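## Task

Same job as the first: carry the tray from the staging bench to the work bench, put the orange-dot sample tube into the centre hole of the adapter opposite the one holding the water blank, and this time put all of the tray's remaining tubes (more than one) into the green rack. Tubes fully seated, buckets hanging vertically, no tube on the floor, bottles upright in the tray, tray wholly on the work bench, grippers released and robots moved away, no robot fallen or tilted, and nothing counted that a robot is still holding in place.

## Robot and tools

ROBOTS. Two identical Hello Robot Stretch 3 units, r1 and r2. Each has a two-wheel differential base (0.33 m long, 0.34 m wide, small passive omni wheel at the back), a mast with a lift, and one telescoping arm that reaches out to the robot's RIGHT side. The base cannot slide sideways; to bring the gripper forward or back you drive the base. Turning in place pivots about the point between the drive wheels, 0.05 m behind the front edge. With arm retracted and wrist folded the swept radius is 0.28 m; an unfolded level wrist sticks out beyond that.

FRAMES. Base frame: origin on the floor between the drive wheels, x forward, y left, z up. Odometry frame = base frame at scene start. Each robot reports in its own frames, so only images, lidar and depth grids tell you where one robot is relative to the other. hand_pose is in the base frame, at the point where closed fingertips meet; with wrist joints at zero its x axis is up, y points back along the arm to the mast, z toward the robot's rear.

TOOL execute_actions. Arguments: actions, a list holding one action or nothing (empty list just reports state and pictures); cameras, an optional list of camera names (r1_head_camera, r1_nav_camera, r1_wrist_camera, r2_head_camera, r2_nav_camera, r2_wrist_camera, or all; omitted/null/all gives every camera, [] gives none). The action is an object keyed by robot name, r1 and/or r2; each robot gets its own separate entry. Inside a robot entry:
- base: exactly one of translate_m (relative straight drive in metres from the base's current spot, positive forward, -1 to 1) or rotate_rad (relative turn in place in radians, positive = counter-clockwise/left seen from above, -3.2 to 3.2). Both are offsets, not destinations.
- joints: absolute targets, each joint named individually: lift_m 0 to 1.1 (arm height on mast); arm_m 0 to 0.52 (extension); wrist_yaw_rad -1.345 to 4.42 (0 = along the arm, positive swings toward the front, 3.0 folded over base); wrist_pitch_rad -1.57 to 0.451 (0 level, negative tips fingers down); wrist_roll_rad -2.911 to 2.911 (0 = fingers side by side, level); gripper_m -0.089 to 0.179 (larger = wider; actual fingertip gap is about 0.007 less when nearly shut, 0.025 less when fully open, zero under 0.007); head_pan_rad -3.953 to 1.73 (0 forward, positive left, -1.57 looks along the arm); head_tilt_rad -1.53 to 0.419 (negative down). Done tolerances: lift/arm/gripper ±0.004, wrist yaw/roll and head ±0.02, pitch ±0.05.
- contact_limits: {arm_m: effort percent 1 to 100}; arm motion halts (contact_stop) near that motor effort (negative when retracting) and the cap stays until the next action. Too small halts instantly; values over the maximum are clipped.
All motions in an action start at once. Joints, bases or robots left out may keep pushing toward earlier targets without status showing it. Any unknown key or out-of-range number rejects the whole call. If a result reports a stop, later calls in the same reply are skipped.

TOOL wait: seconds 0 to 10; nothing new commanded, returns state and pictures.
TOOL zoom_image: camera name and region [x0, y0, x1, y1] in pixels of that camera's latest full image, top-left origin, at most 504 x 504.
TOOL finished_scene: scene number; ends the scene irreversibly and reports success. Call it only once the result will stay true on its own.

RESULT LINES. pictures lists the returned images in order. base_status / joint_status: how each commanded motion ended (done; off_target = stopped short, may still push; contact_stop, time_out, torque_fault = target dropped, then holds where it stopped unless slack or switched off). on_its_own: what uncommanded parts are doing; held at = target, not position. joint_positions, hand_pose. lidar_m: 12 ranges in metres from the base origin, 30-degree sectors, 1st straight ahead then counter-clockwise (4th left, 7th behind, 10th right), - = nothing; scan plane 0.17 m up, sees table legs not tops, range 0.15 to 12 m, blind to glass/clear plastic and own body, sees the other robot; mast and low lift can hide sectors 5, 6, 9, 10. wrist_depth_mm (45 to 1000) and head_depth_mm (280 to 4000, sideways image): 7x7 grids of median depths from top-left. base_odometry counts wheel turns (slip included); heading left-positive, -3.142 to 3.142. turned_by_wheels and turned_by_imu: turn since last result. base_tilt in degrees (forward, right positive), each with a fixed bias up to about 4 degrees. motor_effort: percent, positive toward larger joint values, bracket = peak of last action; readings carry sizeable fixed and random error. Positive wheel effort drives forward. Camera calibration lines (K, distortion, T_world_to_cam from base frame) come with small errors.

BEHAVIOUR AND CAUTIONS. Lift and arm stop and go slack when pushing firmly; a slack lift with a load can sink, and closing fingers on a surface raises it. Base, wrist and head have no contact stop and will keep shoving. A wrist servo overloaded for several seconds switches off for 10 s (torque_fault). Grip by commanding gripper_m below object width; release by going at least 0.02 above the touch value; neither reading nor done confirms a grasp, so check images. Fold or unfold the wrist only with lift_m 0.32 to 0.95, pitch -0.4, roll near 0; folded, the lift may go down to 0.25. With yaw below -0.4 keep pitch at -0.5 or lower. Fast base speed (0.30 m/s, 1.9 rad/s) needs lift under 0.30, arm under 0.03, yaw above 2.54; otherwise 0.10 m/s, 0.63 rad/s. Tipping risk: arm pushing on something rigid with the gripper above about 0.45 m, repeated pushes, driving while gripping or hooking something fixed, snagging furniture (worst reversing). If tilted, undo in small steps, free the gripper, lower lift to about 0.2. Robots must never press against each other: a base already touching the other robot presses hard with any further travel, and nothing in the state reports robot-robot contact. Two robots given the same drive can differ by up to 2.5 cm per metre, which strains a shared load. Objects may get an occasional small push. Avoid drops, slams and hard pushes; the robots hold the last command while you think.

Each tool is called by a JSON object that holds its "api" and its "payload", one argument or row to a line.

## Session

{"api": "execute_actions", "payload": {
  "actions": [],
  "cameras": ["r1_head_camera","r1_nav_camera","r2_head_camera","r2_nav_camera"]
}}

Scene clock: 0.00 s.
r1.base_odometry: x=+0.000 y=+0.000 heading=+0.000 (m, m, rad; r1's odometry frame)
r1.turned_by_wheels: +0.000 (rad since the last result)
r1.turned_by_imu: +0.000 (rad since the last result)
r1.base_tilt: forward=-1.4 right=-1.5 (deg)
r1.lidar_m: 2.57 1.55 3.07 1.65 2.60 3.99 1.09 0.75 0.70 0.72 0.92 2.08
r1.head_depth_mm: 2110 3247 - - - 3287 2233 / 2124 3316 - - - 3195 2218 / 2142 3399 - - - 3208 2205 / 2189 3173 - - 2936 2800 2178 / 2197 3194 - 3431 2661 2806 2172 / 2220 3233 - - 2589 2966 2150 / 2238 3309 - - 2258 2862 2134
r1.base_status: not commanded
r1.joint_positions: lift_m=+0.552 arm_m=+0.001 wrist_yaw_rad=+2.916 wrist_pitch_rad=-0.388 wrist_roll_rad=+0.012 gripper_m=+0.037 head_pan_rad=-0.011 head_tilt_rad=-0.013
r1.joint_status: not commanded
r1.motor_effort: left_wheel=-1 right_wheel=+0 lift_m=+21 arm_m=+0 wrist_yaw_rad=+0 wrist_pitch_rad=+6 wrist_roll_rad=+1 gripper_m=+0 head_pan_rad=+0 head_tilt_rad=+2 (%)
r1.hand_pose: x=+0.0299 y=+0.0768 z=+0.5719 quat_wxyz=(+0.214, +0.709, +0.056, +0.670) (m; r1's base frame)
r1.wrist_depth_mm: - - - - - - - / - - - - - - - / - - - - - - - / - - - - - - - / - - - - - - - / 866 854 - 883 865 846 858 / 740 736 739 737 737 725 721
r2.base_odometry: x=+0.000 y=+0.000 heading=+0.000 (m, m, rad; r2's odometry frame)
r2.turned_by_wheels: +0.000 (rad since the last result)
r2.turned_by_imu: +0.000 (rad since the last result)
r2.base_tilt: forward=-0.2 right=-0.2 (deg)
r2.lidar_m: 1.44 1.02 0.97 0.99 1.31 3.25 1.61 1.28 2.99 2.00 1.49 4.53
r2.head_depth_mm: 1706 2488 - - - 3405 2256 / 1722 2486 3681 3818 3811 3270 2244 / 1716 2415 2711 2731 2669 2664 2250 / 1712 2091 2087 2072 2055 2064 2033 / 1654 1709 1713 1696 1696 1700 1691 / 1450 1442 1434 1442 1432 1432 1427 / 1256 1248 1248 1239 1240 1239 1235
r2.base_status: not commanded
r2.joint_positions: lift_m=+0.500 arm_m=-0.003 wrist_yaw_rad=+3.046 wrist_pitch_rad=-0.468 wrist_roll_rad=-0.004 gripper_m=+0.037 head_pan_rad=+0.012 head_tilt_rad=-0.014
r2.joint_status: not commanded
r2.motor_effort: left_wheel=+0 right_wheel=+0 lift_m=+41 arm_m=+1 wrist_yaw_rad=+0 wrist_pitch_rad=+5 wrist_roll_rad=+0 gripper_m=+0 head_pan_rad=+0 head_tilt_rad=+3 (%)
r2.hand_pose: x=-0.0005 y=+0.0745 z=+0.5016 quat_wxyz=(+0.197, +0.693, +0.132, +0.681) (m; r2's base frame)
r2.wrist_depth_mm: - - - - 952 866 795 / - - - - - 952 857 / - - - - - - 936 / - - - - - - 1000 / 899 884 - 872 887 846 847 / 761 757 - 734 710 744 721 / 668 671 651 661 650 651 653
pictures: r1_head_camera (sideways: a quarter turn clockwise sets it upright), r1_nav_camera (sideways: a quarter turn counterclockwise sets it upright), r2_head_camera (sideways: a quarter turn clockwise sets it upright), r2_nav_camera (sideways: a quarter turn counterclockwise sets it upright)
camera_calibration (this result's frames):
r1_head_camera: T_world_to_cam=[[-0.0691748, -0.0475226, -0.996472, 1.31929], [-0.034375, 0.998385, -0.0452276, 0.0603046], [0.997012, 0.0311251, -0.0706967, 0.0455896], [0, 0, 0, 1]] pos_world=[0.0478813, 0.00106994, 1.32059]
r1_nav_camera: T_world_to_cam=[[-0.0188454, 0.0285878, 0.999414, -1.25531], [-0.065619, -0.997471, 0.0272949, 0.022801], [0.997667, -0.0650661, 0.0206737, -0.0704521], [0, 0, 0, 1]] pos_world=[0.0481271, 0.0540458, 1.2554]
r2_head_camera: T_world_to_cam=[[0.0207688, 0.000808199, -0.999784, 1.3219], [0.017188, 0.999852, 0.00116531, -0.00233388], [0.999637, -0.0172085, 0.0207518, -0.0732224], [0, 0, 0, 1]] pos_world=[0.0457817, 0.0000051221, 1.32314]
r2_nav_camera: T_world_to_cam=[[0.00439257, -0.0374298, 0.99929, -1.26002], [-0.018841, -0.999125, -0.0373408, 0.0956924], [0.999813, -0.0186636, -0.00509394, -0.0371021], [0, 0, 0, 1]] pos_world=[0.0444328, 0.047754, 1.26251]
Images, in order (width x height): r1_head_camera 896x504, r1_nav_camera 672x504, r2_head_camera 896x504, r2_nav_camera 672x504.

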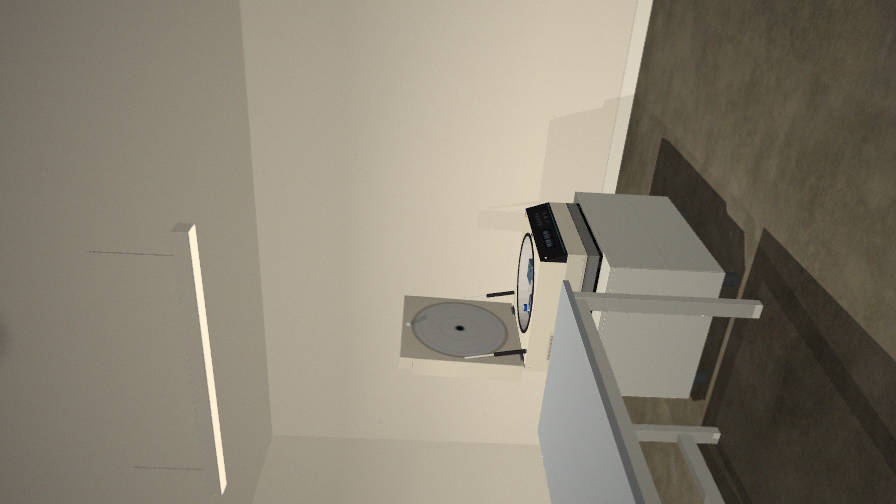

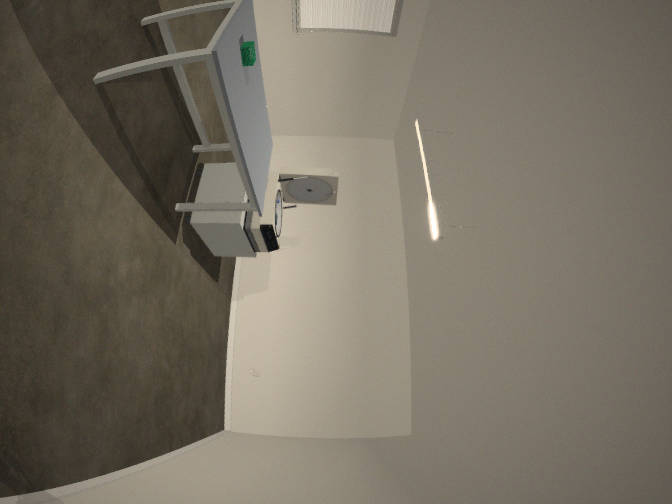

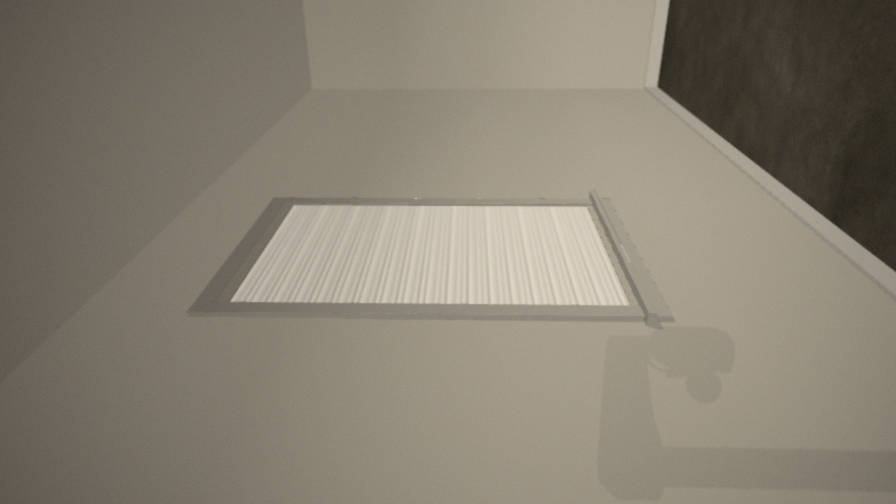

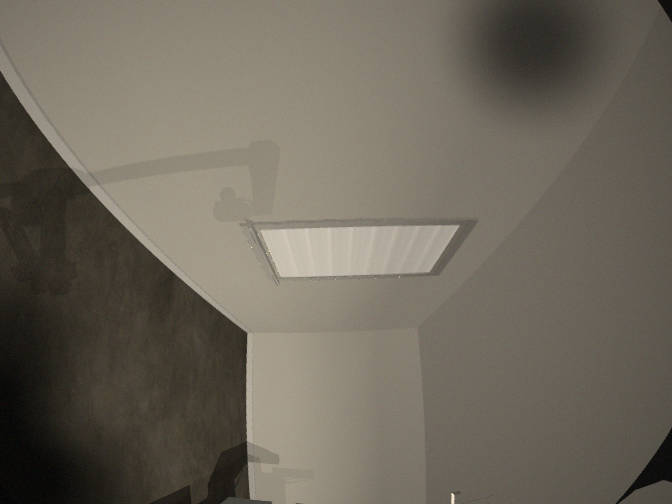

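{"api": "execute_actions", "payload": {
  "actions": [
    {"r1":{"joints":{"head_pan_rad":1.73,"head_tilt_rad":-0.4,"lift_m":0.27,"wrist_pitch_rad":-0.4}},"r2":{"joints":{"head_pan_rad":-2.8,"head_tilt_rad":-0.4,"lift_m":0.27,"wrist_pitch_rad":-0.4}}}
  ],
  "cameras": ["r1_head_camera","r2_head_camera"]
}}

Scene clock: 5.03 s.
r1.base_odometry: x=+0.000 y=+0.000 heading=+0.000 (m, m, rad; r1's odometry frame)
r1.turned_by_wheels: +0.000 (rad since the last result)
r1.turned_by_imu: +0.000 (rad since the last result)
r1.base_tilt: forward=-1.5 right=-1.5 (deg)
r1.lidar_m: 2.58 1.54 3.10 1.64 2.60 3.96 1.09 0.75 0.70 0.72 0.92 2.08
r1.head_depth_mm: 3701 3919 - 3214 2260 1753 1429 / 3940 - - 3035 2247 1740 1419 / - - 2252 3187 2226 1722 1417 / - - 2221 2623 2054 1721 1409 / - - 2153 2972 2214 1715 1403 / - - 2148 3068 2298 - - / - - - - - - -
r1.base_status: not commanded
r1.joint_positions: lift_m=+0.271 arm_m=+0.001 wrist_yaw_rad=+2.916 wrist_pitch_rad=-0.416 wrist_roll_rad=+0.012 gripper_m=+0.037 head_pan_rad=+1.712 head_tilt_rad=-0.395
r1.joint_status: all done
joint sent to its limit — the command would take r1.head_pan_rad past its upper limit, so that joint was sent only as far as its limit.
r1.motor_effort: left_wheel=-1(1) right_wheel=+0(0) lift_m=+10(18) arm_m=+0(0) wrist_yaw_rad=-1(0) wrist_pitch_rad=+7(6) wrist_roll_rad=+1(0) gripper_m=+0(0) head_pan_rad=+4(58) head_tilt_rad=-1(18) (%)
r1.hand_pose: x=+0.0291 y=+0.0734 z=+0.2837 quat_wxyz=(+0.224, +0.708, +0.066, +0.667) (m; r1's base frame)
r1.wrist_depth_mm: - - - - - - - / - - - - - - - / 928 - 938 921 933 924 928 / 734 688 703 712 710 700 710 / 580 592 605 589 604 580 569 / 495 498 - 504 482 487 476 / - - - - 415 413 415
r2.base_odometry: x=+0.000 y=+0.000 heading=+0.000 (m, m, rad; r2's odometry frame)
r2.turned_by_wheels: +0.000 (rad since the last result)
r2.turned_by_imu: +0.000 (rad since the last result)
r2.base_tilt: forward=-0.2 right=-0.2 (deg)
r2.lidar_m: 1.44 1.01 0.97 0.99 1.31 3.24 1.61 1.28 2.98 2.00 1.48 4.54
r2.head_depth_mm: 3828 - - 3230 2423 1783 1409 / - - - 3186 2293 1779 1412 / - - - 2058 2401 1774 1406 / - - - 1790 2382 1719 1407 / - - - 1549 2280 1640 1414 / 3732 - - 1550 2236 1692 1397 / 3437 3598 3810 1822 2161 1760 1403
r2.base_status: not commanded
r2.joint_positions: lift_m=+0.270 arm_m=-0.003 wrist_yaw_rad=+3.046 wrist_pitch_rad=-0.422 wrist_roll_rad=-0.004 gripper_m=+0.037 head_pan_rad=-2.793 head_tilt_rad=-0.395
r2.joint_status: all done
r2.motor_effort: left_wheel=+0(0) right_wheel=+1(1) lift_m=+35(36) arm_m=+1(1) wrist_yaw_rad=+1(0) wrist_pitch_rad=+6(7) wrist_roll_rad=+0(0) gripper_m=+0(0) head_pan_rad=-4(55) head_tilt_rad=-3(32) (%)
r2.hand_pose: x=+0.0001 y=+0.0805 z=+0.2819 quat_wxyz=(+0.181, +0.696, +0.116, +0.685) (m; r2's base frame)
r2.wrist_depth_mm: - - - - 926 839 802 / - - - - - 938 873 / 967 934 932 872 910 864 866 / 732 733 717 725 699 702 664 / 600 594 - 577 573 573 556 / 505 521 - - 478 480 473 / 459 - - - 423 420 409
pictures: r1_head_camera (sideways: a quarter turn clockwise sets it upright), r2_head_camera (sideways: a quarter turn clockwise sets it upright)
camera_calibration (this result's frames):
r1_head_camera: T_world_to_cam=[[0.109122, -0.424251, -0.898946, 1.19076], [-0.979742, -0.198678, -0.0251648, 0.0399342], [-0.167925, 0.883481, -0.437336, 0.529892], [0, 0, 0, 1]] pos_world=[-0.0018305, 0.0449646, 1.30317]
r2_head_camera: T_world_to_cam=[[0.331571, 0.119986, -0.935769, 1.23618], [0.315512, -0.94887, -0.00987081, 0.010212], [-0.889108, -0.291974, -0.352474, 0.424115], [0, 0, 0, 1]] pos_world=[-0.0360182, -0.0148041, 1.30637]
Images, in order (width x height): r1_head_camera 896x504, r2_head_camera 896x504.

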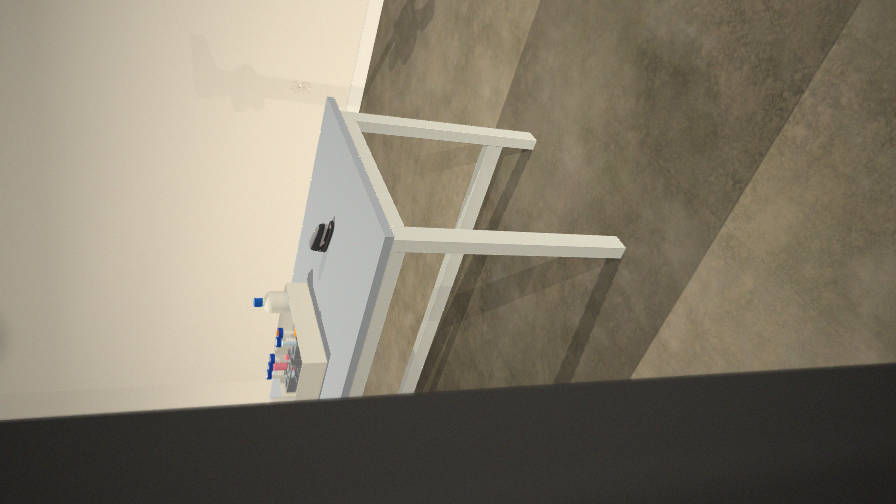

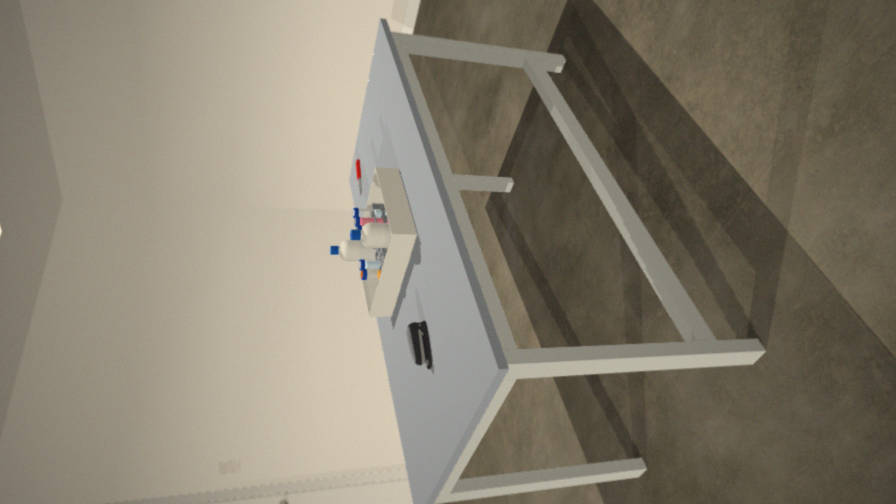

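{"api": "execute_actions", "payload": {
  "actions": [
    {"r1":{"base":{"rotate_rad":2.19},"joints":{"head_pan_rad":-1.57,"head_tilt_rad":-0.8}},"r2":{"base":{"rotate_rad":-0.028},"joints":{"head_pan_rad":-1.57,"head_tilt_rad":-0.8}}}
  ],
  "cameras": []
}}

{"api": "execute_actions", "payload": {
  "actions": [
    {"r1":{"base":{"translate_m":1.0}},"r2":{"base":{"translate_m":-1.0}}}
  ],
  "cameras": []
}}

{"api": "execute_actions", "payload": {
  "actions": [
    {"r1":{"base":{"translate_m":0.97}},"r2":{"base":{"translate_m":-0.588}}}
  ],
  "cameras": []
}}

{"api": "execute_actions", "payload": {
  "actions": [
    {"r1":{"base":{"rotate_rad":0.50},"joints":{"lift_m":0.94}},"r2":{"base":{"rotate_rad":-0.45},"joints":{"lift_m":0.94}}}
  ],
  "cameras": ["r1_head_camera","r2_head_camera"]
}}

Scene clock: 10.87 s.
r1.base_odometry: x=+0.000 y=+0.000 heading=+2.190 (m, m, rad; r1's odometry frame)
r1.turned_by_wheels: +2.190 (rad since the last result)
r1.turned_by_imu: +2.208 (rad since the last result)
r1.base_tilt: forward=-1.5 right=-1.4 (deg)
r1.lidar_m: 2.74 2.62 0.99 0.73 0.71 0.73 1.01 2.83 2.57 1.55 3.09 1.64
r1.head_depth_mm: 1587 2620 2141 1757 1496 1302 1158 / 1584 2605 2148 1764 1496 1309 1151 / 1564 2414 1998 1762 1494 1305 1153 / 1774 2525 2139 1763 1496 1304 1160 / 3568 2711 2141 1762 1497 1304 1159 / 3582 2725 2139 1754 1497 1302 1153 / 3499 2745 2124 1761 1499 1306 1153
r1.base_status: done
r1.joint_positions: lift_m=+0.271 arm_m=+0.001 wrist_yaw_rad=+2.916 wrist_pitch_rad=-0.416 wrist_roll_rad=+0.012 gripper_m=+0.037 head_pan_rad=-1.563 head_tilt_rad=-0.791
r1.joint_status: all done
r1.motor_effort: left_wheel=-3(7) right_wheel=+2(7) lift_m=+10(10) arm_m=-1(1) wrist_yaw_rad=+0(0) wrist_pitch_rad=+7(7) wrist_roll_rad=+1(0) gripper_m=-1(0) head_pan_rad=-5(59) head_tilt_rad=-4(26) (%)
r1.hand_pose: x=+0.0291 y=+0.0733 z=+0.2837 quat_wxyz=(+0.224, +0.708, +0.066, +0.667) (m; r1's base frame)
r1.wrist_depth_mm: 524 - 713 873 - - - / 557 - 775 - - - - / 606 - 844 952 938 920 937 / 627 683 707 721 716 725 699 / 586 570 597 567 597 574 569 / 488 500 - 495 488 481 476 / - - - - 414 418 409
r2.base_odometry: x=+0.000 y=+0.000 heading=-0.028 (m, m, rad; r2's odometry frame)
r2.turned_by_wheels: -0.028 (rad since the last result)
r2.turned_by_imu: -0.028 (rad since the last result)
r2.base_tilt: forward=-0.2 right=-0.2 (deg)
r2.lidar_m: 1.48 1.03 0.96 0.98 1.27 2.97 1.66 1.28 3.07 1.99 1.49 3.51
r2.head_depth_mm: 3049 2829 2403 1889 1546 1316 1137 / 3210 3287 2387 1880 1543 1308 1137 / 3340 3309 2394 1873 1535 1313 1133 / 3459 3270 2369 1863 1528 1301 1132 / 3592 2967 2296 1849 1531 1302 1127 / 3682 2816 2345 1825 1521 1298 1130 / 3824 1466 2120 1794 1526 1300 1128
r2.base_status: done
r2.joint_positions: lift_m=+0.270 arm_m=-0.003 wrist_yaw_rad=+3.046 wrist_pitch_rad=-0.422 wrist_roll_rad=-0.004 gripper_m=+0.037 head_pan_rad=-1.577 head_tilt_rad=-0.790
r2.joint_status: all done
r2.motor_effort: left_wheel=+2(7) right_wheel=-3(8) lift_m=+35(35) arm_m=+1(1) wrist_yaw_rad=+0(0) wrist_pitch_rad=+7(7) wrist_roll_rad=+0(0) gripper_m=+0(0) head_pan_rad=+4(54) head_tilt_rad=-5(36) (%)
r2.hand_pose: x=+0.0001 y=+0.0805 z=+0.2819 quat_wxyz=(+0.181, +0.696, +0.116, +0.685) (m; r2's base frame)
r2.wrist_depth_mm: - - - - 952 872 794 / - - - - - 922 837 / 989 969 927 899 900 888 873 / 738 734 704 712 691 682 679 / 596 587 - 588 574 564 561 / 510 524 - - 470 478 472 / 451 - - - 422 422 414
pictures: none
No camera images: the call's "cameras" was empty. Leave "cameras" out to get every camera's image.

Scene clock: 15.80 s.
r1.base_odometry: x=-0.580 y=+0.814 heading=+2.190 (m, m, rad; r1's odometry frame)
r1.turned_by_wheels: +0.000 (rad since the last result)
r1.turned_by_imu: +0.003 (rad since the last result)
r1.base_tilt: forward=-1.4 right=-1.5 (deg)
r1.lidar_m: 1.73 3.58 1.67 1.21 1.18 1.25 1.72 3.20 1.85 3.71 0.85 1.55
r1.head_depth_mm: 3738 2697 2144 1753 1497 1302 1152 / 3653 2712 2149 1751 1503 1302 1157 / 3509 2711 2137 1757 1490 1308 1152 / 3448 2730 2126 1765 1496 1304 1165 / 3360 2730 2134 1762 1500 1303 1154 / 3243 2720 2134 1757 1499 1306 1152 / 3155 2699 2133 1758 1436 1299 1154
r1.base_status: done
r1.joint_positions: lift_m=+0.271 arm_m=+0.001 wrist_yaw_rad=+2.916 wrist_pitch_rad=-0.416 wrist_roll_rad=+0.012 gripper_m=+0.037 head_pan_rad=-1.563 head_tilt_rad=-0.791
r1.joint_status: not commanded
r1.motor_effort: left_wheel=-3(6) right_wheel=+1(7) lift_m=+10(10) arm_m=-1(0) wrist_yaw_rad=+0(0) wrist_pitch_rad=+7(7) wrist_roll_rad=+1(0) gripper_m=+0(1) head_pan_rad=-5(5) head_tilt_rad=-5(4) (%)
r1.hand_pose: x=+0.0291 y=+0.0733 z=+0.2836 quat_wxyz=(+0.224, +0.708, +0.066, +0.667) (m; r1's base frame)
r1.wrist_depth_mm: 895 - - - - - - / 929 - - - - - - / 965 - 937 941 920 937 954 / 726 694 719 723 721 700 704 / 577 570 601 573 595 571 578 / 494 506 - 496 479 488 481 / - - - - 418 414 412
r2.base_odometry: x=-1.000 y=+0.028 heading=-0.028 (m, m, rad; r2's odometry frame)
r2.turned_by_wheels: +0.000 (rad since the last result)
r2.turned_by_imu: +0.000 (rad since the last result)
r2.base_tilt: forward=-0.2 right=-0.2 (deg)
r2.lidar_m: 2.15 1.49 1.40 1.43 1.86 3.31 0.99 0.68 0.64 0.65 2.05 2.04
r2.head_depth_mm: 2706 2107 994 777 1542 1310 1140 / 2859 2981 990 814 1541 1255 1137 / 2958 3153 2389 852 1431 1247 1142 / 3102 3284 2377 1863 1527 1300 1129 / 3262 3262 2374 1869 1523 1297 1132 / 3401 3284 2357 1845 1529 1298 1127 / 3590 3250 2360 1854 1524 1296 1127
r2.base_status: done
r2.joint_positions: lift_m=+0.270 arm_m=-0.003 wrist_yaw_rad=+3.046 wrist_pitch_rad=-0.421 wrist_roll_rad=-0.004 gripper_m=+0.037 head_pan_rad=-1.577 head_tilt_rad=-0.790
r2.joint_status: not commanded
r2.motor_effort: left_wheel=+1(7) right_wheel=-3(12) lift_m=+36(36) arm_m=+1(1) wrist_yaw_rad=+0(1) wrist_pitch_rad=+6(7) wrist_roll_rad=+0(0) gripper_m=+0(0) head_pan_rad=+4(5) head_tilt_rad=-5(5) (%)
r2.hand_pose: x=+0.0001 y=+0.0806 z=+0.2821 quat_wxyz=(+0.181, +0.696, +0.115, +0.685) (m; r2's base frame)
r2.wrist_depth_mm: - - - - - - - / - - - - - - - / 963 976 925 907 902 860 842 / 739 727 703 710 689 701 692 / 594 580 - 579 574 559 570 / 507 516 - - 471 481 474 / 454 - - - 427 419 416
pictures: none
No camera images: the call's "cameras" was empty. Leave "cameras" out to get every camera's image.

Scene clock: 20.73 s.
r1.base_odometry: x=-1.143 y=+1.605 heading=+2.190 (m, m, rad; r1's odometry frame)
r1.turned_by_wheels: +0.000 (rad since the last result)
r1.turned_by_imu: +0.003 (rad since the last result)
r1.base_tilt: forward=-1.5 right=-1.5 (deg)
r1.lidar_m: 0.75 2.74 2.33 1.72 1.66 1.72 2.41 2.53 0.82 1.05 1.02 1.06
r1.head_depth_mm: 3370 1100 865 713 1491 1303 1151 / 3288 1095 865 714 1469 1303 1151 / 3212 1100 867 714 1410 1302 1149 / 3075 1099 868 713 649 1300 1167 / 2947 1102 817 680 620 1305 1155 / 2847 1022 767 680 608 1282 1155 / 2722 2616 813 664 607 1253 1157
r1.base_status: done
r1.joint_positions: lift_m=+0.271 arm_m=+0.001 wrist_yaw_rad=+2.916 wrist_pitch_rad=-0.417 wrist_roll_rad=+0.012 gripper_m=+0.037 head_pan_rad=-1.563 head_tilt_rad=-0.791
r1.joint_status: not commanded
r1.motor_effort: left_wheel=-3(4) right_wheel=+2(7) lift_m=+10(10) arm_m=+0(1) wrist_yaw_rad=+0(0) wrist_pitch_rad=+7(7) wrist_roll_rad=+0(0) gripper_m=+0(0) head_pan_rad=-4(5) head_tilt_rad=-4(5) (%)
r1.hand_pose: x=+0.0291 y=+0.0733 z=+0.2836 quat_wxyz=(+0.224, +0.708, +0.066, +0.667) (m; r1's base frame)
r1.wrist_depth_mm: - - - - - - - / - - - - - - - / 950 - 953 948 929 954 933 / 719 679 703 721 707 713 709 / 582 583 602 565 593 584 574 / 486 504 - 502 479 484 481 / - - - - 418 411 415
r2.base_odometry: x=-1.587 y=+0.044 heading=-0.028 (m, m, rad; r2's odometry frame)
r2.turned_by_wheels: +0.000 (rad since the last result)
r2.turned_by_imu: +0.000 (rad since the last result)
r2.base_tilt: forward=-0.2 right=-0.3 (deg)
r2.lidar_m: 2.54 1.76 1.66 1.69 2.20 2.79 0.59 0.41 0.38 0.39 0.51 2.49
r2.head_depth_mm: 2520 2806 928 772 633 575 1134 / 2631 2885 918 681 634 1231 1132 / 2750 2995 986 746 631 1279 1093 / 2854 3122 985 769 647 1298 1088 / 2981 3177 983 771 664 1298 1129 / 3120 3239 976 764 1413 1240 1133 / 3301 3270 975 764 1478 1251 1131
r2.base_status: done
r2.joint_positions: lift_m=+0.270 arm_m=-0.003 wrist_yaw_rad=+3.046 wrist_pitch_rad=-0.421 wrist_roll_rad=-0.004 gripper_m=+0.037 head_pan_rad=-1.577 head_tilt_rad=-0.790
r2.joint_status: not commanded
r2.motor_effort: left_wheel=+2(7) right_wheel=-2(14) lift_m=+36(36) arm_m=+1(1) wrist_yaw_rad=+0(0) wrist_pitch_rad=+7(7) wrist_roll_rad=+0(0) gripper_m=+0(0) head_pan_rad=+4(4) head_tilt_rad=-5(5) (%)
r2.hand_pose: x=+0.0001 y=+0.0806 z=+0.2821 quat_wxyz=(+0.181, +0.696, +0.115, +0.685) (m; r2's base frame)
r2.wrist_depth_mm: - - - - - - - / - - - - - - - / 934 953 896 932 875 881 872 / 735 711 710 707 693 684 671 / 614 581 - 588 568 561 554 / 505 518 - - 481 485 474 / 452 - - - 417 420 423
pictures: none
No camera images: the call's "cameras" was empty. Leave "cameras" out to get every camera's image.

Scene clock: 27.67 s.
r1.base_odometry: x=-1.143 y=+1.605 heading=+2.690 (m, m, rad; r1's odometry frame)
r1.turned_by_wheels: +0.500 (rad since the last result)
r1.turned_by_imu: +0.505 (rad since the last result)
r1.base_tilt: forward=-1.5 right=-1.5 (deg)
r1.lidar_m: 2.75 2.38 1.73 1.65 1.71 2.35 2.53 0.82 1.06 1.02 1.05 0.75
r1.head_depth_mm: 2776 1057 788 684 - 1267 1150 / 2784 1060 786 690 - - 1163 / 2685 1095 809 680 - - - / 2817 1097 648 673 - 1255 1192 / 2849 1099 840 694 - 1279 1153 / 2851 1102 867 715 635 1302 1152 / 2905 1100 865 715 635 1297 1153
r1.base_status: done
r1.joint_positions: lift_m=+0.939 arm_m=+0.001 wrist_yaw_rad=+2.916 wrist_pitch_rad=-0.417 wrist_roll_rad=+0.012 gripper_m=+0.037 head_pan_rad=-1.563 head_tilt_rad=-0.791
r1.joint_status: all done
r1.motor_effort: left_wheel=-2(7) right_wheel=+1(6) lift_m=+29(30) arm_m=-1(1) wrist_yaw_rad=+0(1) wrist_pitch_rad=+7(7) wrist_roll_rad=+0(0) gripper_m=+1(1) head_pan_rad=-5(5) head_tilt_rad=-3(4) (%)
r1.hand_pose: x=+0.0291 y=+0.0732 z=+0.9523 quat_wxyz=(+0.224, +0.708, +0.066, +0.667) (m; r1's base frame)
r1.wrist_depth_mm: - - - - - - - / - - - - - - - / - - - - - - - / - - - - - - - / - - - - - - - / - - - - - - - / - - - - - - -
r2.base_odometry: x=-1.587 y=+0.044 heading=-0.478 (m, m, rad; r2's odometry frame)
r2.turned_by_wheels: -0.450 (rad since the last result)
r2.turned_by_imu: -0.449 (rad since the last result)
r2.base_tilt: forward=-0.2 right=-0.3 (deg)
r2.lidar_m: 2.49 2.35 1.72 1.66 1.72 2.35 2.79 0.55 0.40 0.39 0.40 0.55
r2.head_depth_mm: 2628 2907 995 813 - 1242 1097 / 2631 2934 992 773 - 1248 1096 / 2627 2873 865 726 - - - / 1217 2804 968 724 - - - / 2605 2834 862 707 - - 1089 / 2587 2877 939 706 643 1233 1091 / 2591 2864 975 762 626 1270 1083
r2.base_status: done
r2.joint_positions: lift_m=+0.940 arm_m=-0.003 wrist_yaw_rad=+3.046 wrist_pitch_rad=-0.421 wrist_roll_rad=-0.004 gripper_m=+0.037 head_pan_rad=-1.577 head_tilt_rad=-0.791
r2.joint_status: all done
r2.motor_effort: left_wheel=+2(9) right_wheel=-3(11) lift_m=+48(50) arm_m=+1(1) wrist_yaw_rad=+0(0) wrist_pitch_rad=+7(7) wrist_roll_rad=+0(0) gripper_m=+1(0) head_pan_rad=+4(4) head_tilt_rad=-5(5) (%)
r2.hand_pose: x=+0.0001 y=+0.0806 z=+0.9518 quat_wxyz=(+0.181, +0.696, +0.115, +0.685) (m; r2's base frame)
r2.wrist_depth_mm: - - - - - - - / - - - - - - - / - - - - - - - / - - - - - - - / - - - - - - - / - - - - - - - / - - - - - - -
pictures: r1_head_camera (sideways: a quarter turn clockwise sets it upright), r2_head_camera (sideways: a quarter turn clockwise sets it upright)
camera_calibration (this result's frames):
r1_head_camera: T_world_to_cam=[[-0.0539383, 0.747866, -0.661655, 0.882419], [0.997448, 0.0713986, -0.000610705, -0.00410014], [0.0467845, -0.659999, -0.749808, 0.935077], [0, 0, 0, 1]] pos_world=[0.00793879, -0.0424888, 1.28498]
r2_head_camera: T_world_to_cam=[[0.00465306, 0.685985, -0.727601, 0.966727], [0.999418, -0.027789, -0.0198082, 0.0189698], [-0.0338074, -0.727085, -0.685715, 0.852469], [0, 0, 0, 1]] pos_world=[0.00536281, -0.0428155, 1.28832]
Images, in order (width x height): r1_head_camera 896x504, r2_head_camera 896x504.

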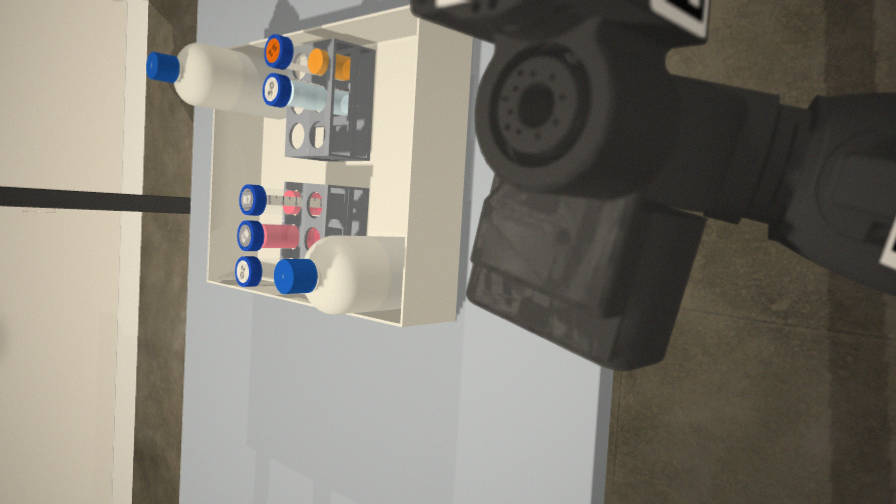

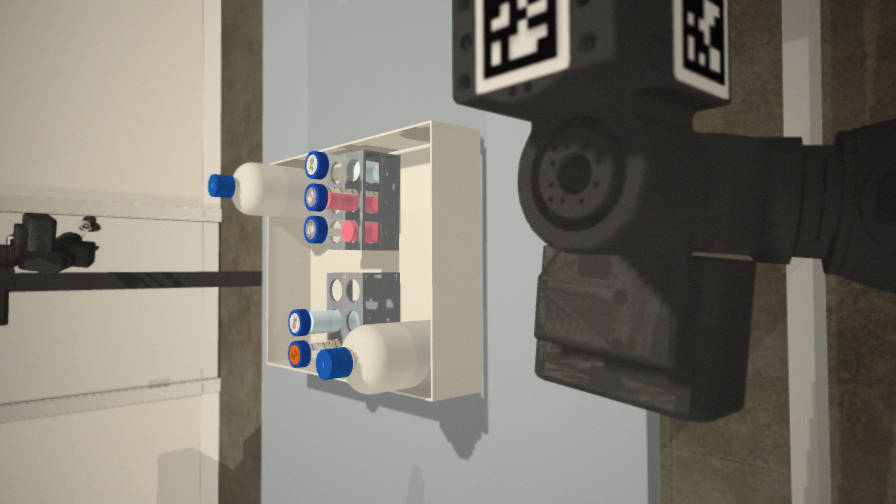

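{"api": "execute_actions", "payload": {
  "actions": [
    {"r1":{"base":{"rotate_rad":0.033},"joints":{"wrist_yaw_rad":0}},"r2":{"base":{"rotate_rad":-0.026},"joints":{"wrist_yaw_rad":0}}}
  ],
  "cameras": []
}}

{"api": "execute_actions", "payload": {
  "actions": [
    {"r1":{"base":{"translate_m":-0.04},"joints":{"lift_m":1.02,"wrist_pitch_rad":-1.57,"wrist_roll_rad":1.57,"gripper_m":0.07,"arm_m":0.40}},"r2":{"base":{"translate_m":0.02},"joints":{"lift_m":1.02,"wrist_pitch_rad":-1.57,"wrist_roll_rad":1.57,"gripper_m":0.07,"arm_m":0.44}}}
  ],
  "cameras": ["r1_head_camera","r2_head_camera","r1_wrist_camera","r2_wrist_camera"]
}}

Scene clock: 36.10 s.
r1.base_odometry: x=-1.143 y=+1.605 heading=+2.722 (m, m, rad; r1's odometry frame)
r1.turned_by_wheels: +0.033 (rad since the last result)
r1.turned_by_imu: +0.034 (rad since the last result)
r1.base_tilt: forward=-1.4 right=-1.5 (deg)
r1.lidar_m: 2.75 2.30 1.72 1.65 1.72 2.43 2.54 0.82 1.05 1.01 1.07 0.75
r1.head_depth_mm: 2755 830 765 680 - - 1117 / 2718 2696 788 - - - 1138 / 2708 1100 803 - - - 1139 / 2833 1099 634 674 621 1302 1147 / 2860 1101 867 700 621 1301 1150 / 2934 1097 865 716 633 1302 1155 / 2960 1099 865 713 634 1304 1153
r1.base_status: done
r1.joint_positions: lift_m=+0.939 arm_m=+0.001 wrist_yaw_rad=+0.003 wrist_pitch_rad=-0.417 wrist_roll_rad=+0.012 gripper_m=+0.037 head_pan_rad=-1.563 head_tilt_rad=-0.791
r1.joint_status: all done
r1.motor_effort: left_wheel=-3(7) right_wheel=+2(5) lift_m=+29(29) arm_m=-1(1) wrist_yaw_rad=-4(4) wrist_pitch_rad=+7(7) wrist_roll_rad=+0(0) gripper_m=+0(1) head_pan_rad=-5(5) head_tilt_rad=-3(5) (%)
r1.hand_pose: x=-0.0209 y=-0.3701 z=+0.9523 quat_wxyz=(+0.688, +0.147, -0.695, -0.147) (m; r1's base frame)
r1.wrist_depth_mm: - - - - - - - / - - - - - - - / 725 727 677 529 532 710 708 / 556 547 502 492 492 521 543 / 449 445 411 363 451 409 439 / 371 372 384 367 367 371 367 / 322 320 318 318 317 317 317
r2.base_odometry: x=-1.587 y=+0.044 heading=-0.503 (m, m, rad; r2's odometry frame)
r2.turned_by_wheels: -0.026 (rad since the last result)
r2.turned_by_imu: -0.026 (rad since the last result)
r2.base_tilt: forward=-0.2 right=-0.3 (deg)
r2.lidar_m: 2.49 2.42 1.74 1.66 1.70 2.30 2.79 0.56 0.40 0.38 0.40 0.53
r2.head_depth_mm: 2641 2992 995 812 - - - / 2645 2932 992 798 - - 1094 / 2635 2863 885 758 - - 1097 / 2521 2894 939 815 - 1279 1092 / 2524 2815 965 708 631 1269 1091 / 2567 2872 938 698 628 1268 1069 / 2594 2839 976 762 627 1263 1088
r2.base_status: done
r2.joint_positions: lift_m=+0.940 arm_m=-0.003 wrist_yaw_rad=+0.002 wrist_pitch_rad=-0.421 wrist_roll_rad=-0.004 gripper_m=+0.037 head_pan_rad=-1.577 head_tilt_rad=-0.791
r2.joint_status: all done
r2.motor_effort: left_wheel=+2(7) right_wheel=-3(9) lift_m=+47(47) arm_m=+1(1) wrist_yaw_rad=-3(4) wrist_pitch_rad=+6(6) wrist_roll_rad=+0(0) gripper_m=+0(1) head_pan_rad=+4(4) head_tilt_rad=-5(5) (%)
r2.hand_pose: x=-0.0211 y=-0.3663 z=+0.9518 quat_wxyz=(+0.693, +0.149, -0.689, -0.147) (m; r2's base frame)
r2.wrist_depth_mm: - - - - - - - / - - - 717 - - - / 734 723 536 556 645 657 653 / 554 552 401 533 514 525 530 / 460 457 417 425 441 437 429 / 384 388 368 372 367 374 367 / 336 334 329 328 325 323 322
pictures: none
No camera images: the call's "cameras" was empty. Leave "cameras" out to get every camera's image.

Scene clock: 40.53 s.
r1.base_odometry: x=-1.106 y=+1.588 heading=+2.722 (m, m, rad; r1's odometry frame)
r1.turned_by_wheels: +0.000 (rad since the last result)
r1.turned_by_imu: +0.000 (rad since the last result)
r1.base_tilt: forward=-1.5 right=-1.5 (deg)
r1.lidar_m: 2.79 2.30 1.72 1.65 1.72 2.44 2.50 0.78 1.05 1.02 1.06 0.79
r1.head_depth_mm: 2867 1017 816 679 606 1296 1153 / - 829 769 679 608 1299 1148 / 2703 918 820 678 620 1298 1153 / 2852 1100 789 679 620 1299 1152 / 2869 1100 793 680 621 1300 1157 / 2893 1101 867 715 635 1299 1156 / 2969 1101 866 714 634 1307 1156
r1.base_status: done
r1.joint_positions: lift_m=+1.019 arm_m=+0.400 wrist_yaw_rad=+0.001 wrist_pitch_rad=-1.542 wrist_roll_rad=+1.568 gripper_m=+0.070 head_pan_rad=-1.563 head_tilt_rad=-0.791
r1.joint_status: all done
joint sent to its limit — the command would take r1.wrist_pitch_rad past its lower limit, so that joint was sent only as far as its limit.
r1.motor_effort: left_wheel=-2(7) right_wheel=+2(2) lift_m=+29(29) arm_m=+4(3) wrist_yaw_rad=-2(3) wrist_pitch_rad=-3(5) wrist_roll_rad=+2(3) gripper_m=+0(91) head_pan_rad=-4(5) head_tilt_rad=-4(4) (%)
r1.hand_pose: x=-0.0216 y=-0.5275 z=+0.9013 quat_wxyz=(+0.002, +0.001, -0.717, -0.697) (m; r1's base frame)
r1.wrist_depth_mm: 167 226 256 243 272 271 971 / 175 230 286 282 279 275 995 / 239 238 290 288 290 283 - / 309 275 303 298 296 292 - / 320 269 312 306 306 301 - / 235 260 - 313 315 307 - / 224 271 325 254 319 - -
r2.base_odometry: x=-1.570 y=+0.034 heading=-0.503 (m, m, rad; r2's odometry frame)
r2.turned_by_wheels: +0.000 (rad since the last result)
r2.turned_by_imu: +0.000 (rad since the last result)
r2.base_tilt: forward=-0.2 right=-0.2 (deg)
r2.lidar_m: 2.47 2.41 1.74 1.66 1.71 2.30 2.81 0.56 0.40 0.38 0.39 0.53
r2.head_depth_mm: - 3013 993 775 636 1292 1078 / 2716 2920 990 748 633 1275 1094 / - 2858 867 716 631 1279 1092 / - - 964 721 630 1275 1092 / 779 2799 905 701 628 1271 1088 / 2587 2867 939 721 627 1262 1067 / 2591 2846 974 761 627 1269 1089
r2.base_status: done
r2.joint_positions: lift_m=+1.020 arm_m=+0.440 wrist_yaw_rad=+0.000 wrist_pitch_rad=-1.562 wrist_roll_rad=+1.567 gripper_m=+0.070 head_pan_rad=-1.577 head_tilt_rad=-0.791
r2.joint_status: all done
r2.motor_effort: left_wheel=+2(6) right_wheel=-3(6) lift_m=+48(50) arm_m=+4(4) wrist_yaw_rad=+1(3) wrist_pitch_rad=-2(6) wrist_roll_rad=+1(2) gripper_m=+1(79) head_pan_rad=+4(4) head_tilt_rad=-5(4) (%)
r2.hand_pose: x=-0.0215 y=-0.5626 z=+0.9021 quat_wxyz=(+0.002, +0.001, -0.710, -0.704) (m; r2's base frame)
r2.wrist_depth_mm: 227 255 276 276 277 277 996 / 231 260 287 285 287 283 286 / 213 268 295 292 294 294 - / 188 274 309 305 305 306 - / 317 289 316 314 315 315 - / 330 266 328 299 330 326 - / 243 275 317 238 340 339 -
pictures: r1_head_camera (sideways: a quarter turn clockwise sets it upright), r1_wrist_camera, r2_head_camera (sideways: a quarter turn clockwise sets it upright), r2_wrist_camera
camera_calibration (this result's frames):
r1_head_camera: T_world_to_cam=[[-0.0539227, 0.747867, -0.661655, 0.88242], [0.997449, 0.0713778, -0.000610716, -0.00410014], [0.0467707, -0.66, -0.749808, 0.935077], [0, 0, 0, 1]] pos_world=[0.00793791, -0.0424889, 1.28498]
r1_wrist_camera: T_world_to_cam=[[-0.02163, 0.998182, -0.056253, 0.582146], [0.988764, 0.0296825, 0.14651, -0.053591], [0.147913, -0.052452, -0.987608, 1.03085], [0, 0, 0, 1]] pos_world=[-0.0868959, -0.525427, 1.05868]
r2_head_camera: T_world_to_cam=[[0.00465315, 0.685985, -0.727601, 0.966727], [0.999418, -0.0277891, -0.0198082, 0.0189698], [-0.0338075, -0.727085, -0.685715, 0.852469], [0, 0, 0, 1]] pos_world=[0.0053628, -0.0428155, 1.28832]
r2_wrist_camera: T_world_to_cam=[[0.0279077, 0.999565, -0.00949915, 0.571951], [0.973064, -0.0249899, 0.229178, -0.174149], [0.228841, -0.0156391, -0.973338, 1.04346], [0, 0, 0, 1]] pos_world=[-0.0852898, -0.559736, 1.06098]
Images, in order (width x height): r1_head_camera 896x504, r1_wrist_camera 644x364, r2_head_camera 896x504, r2_wrist_camera 644x364.

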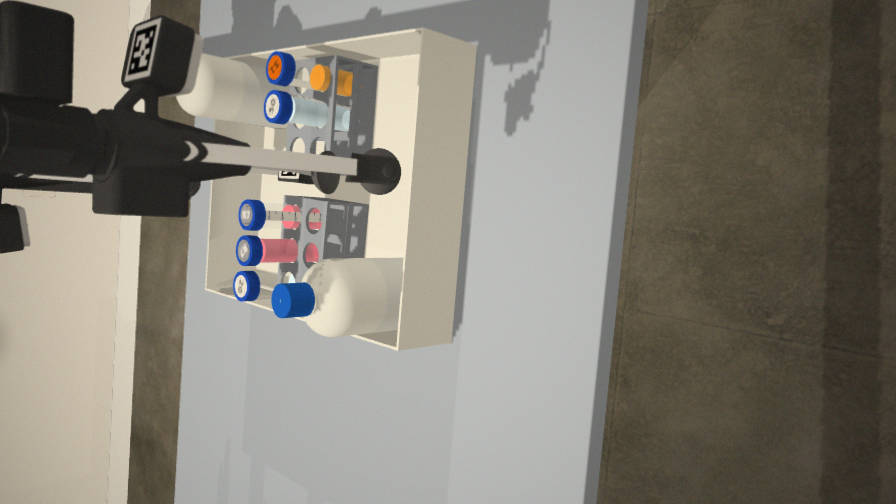

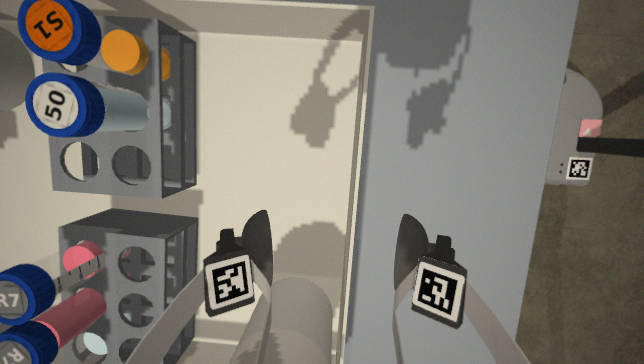

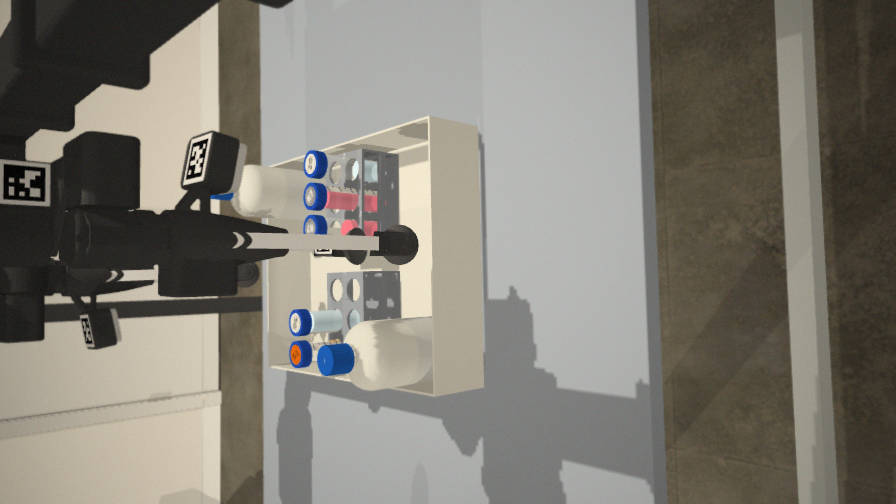

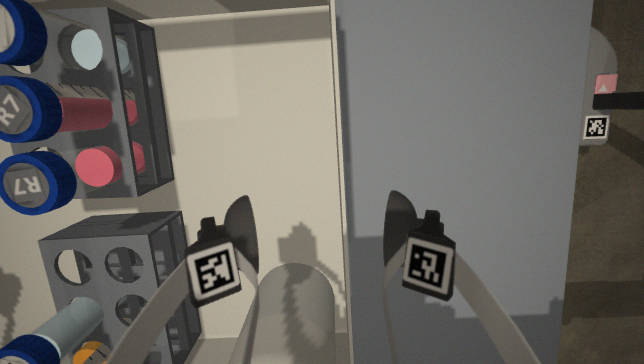

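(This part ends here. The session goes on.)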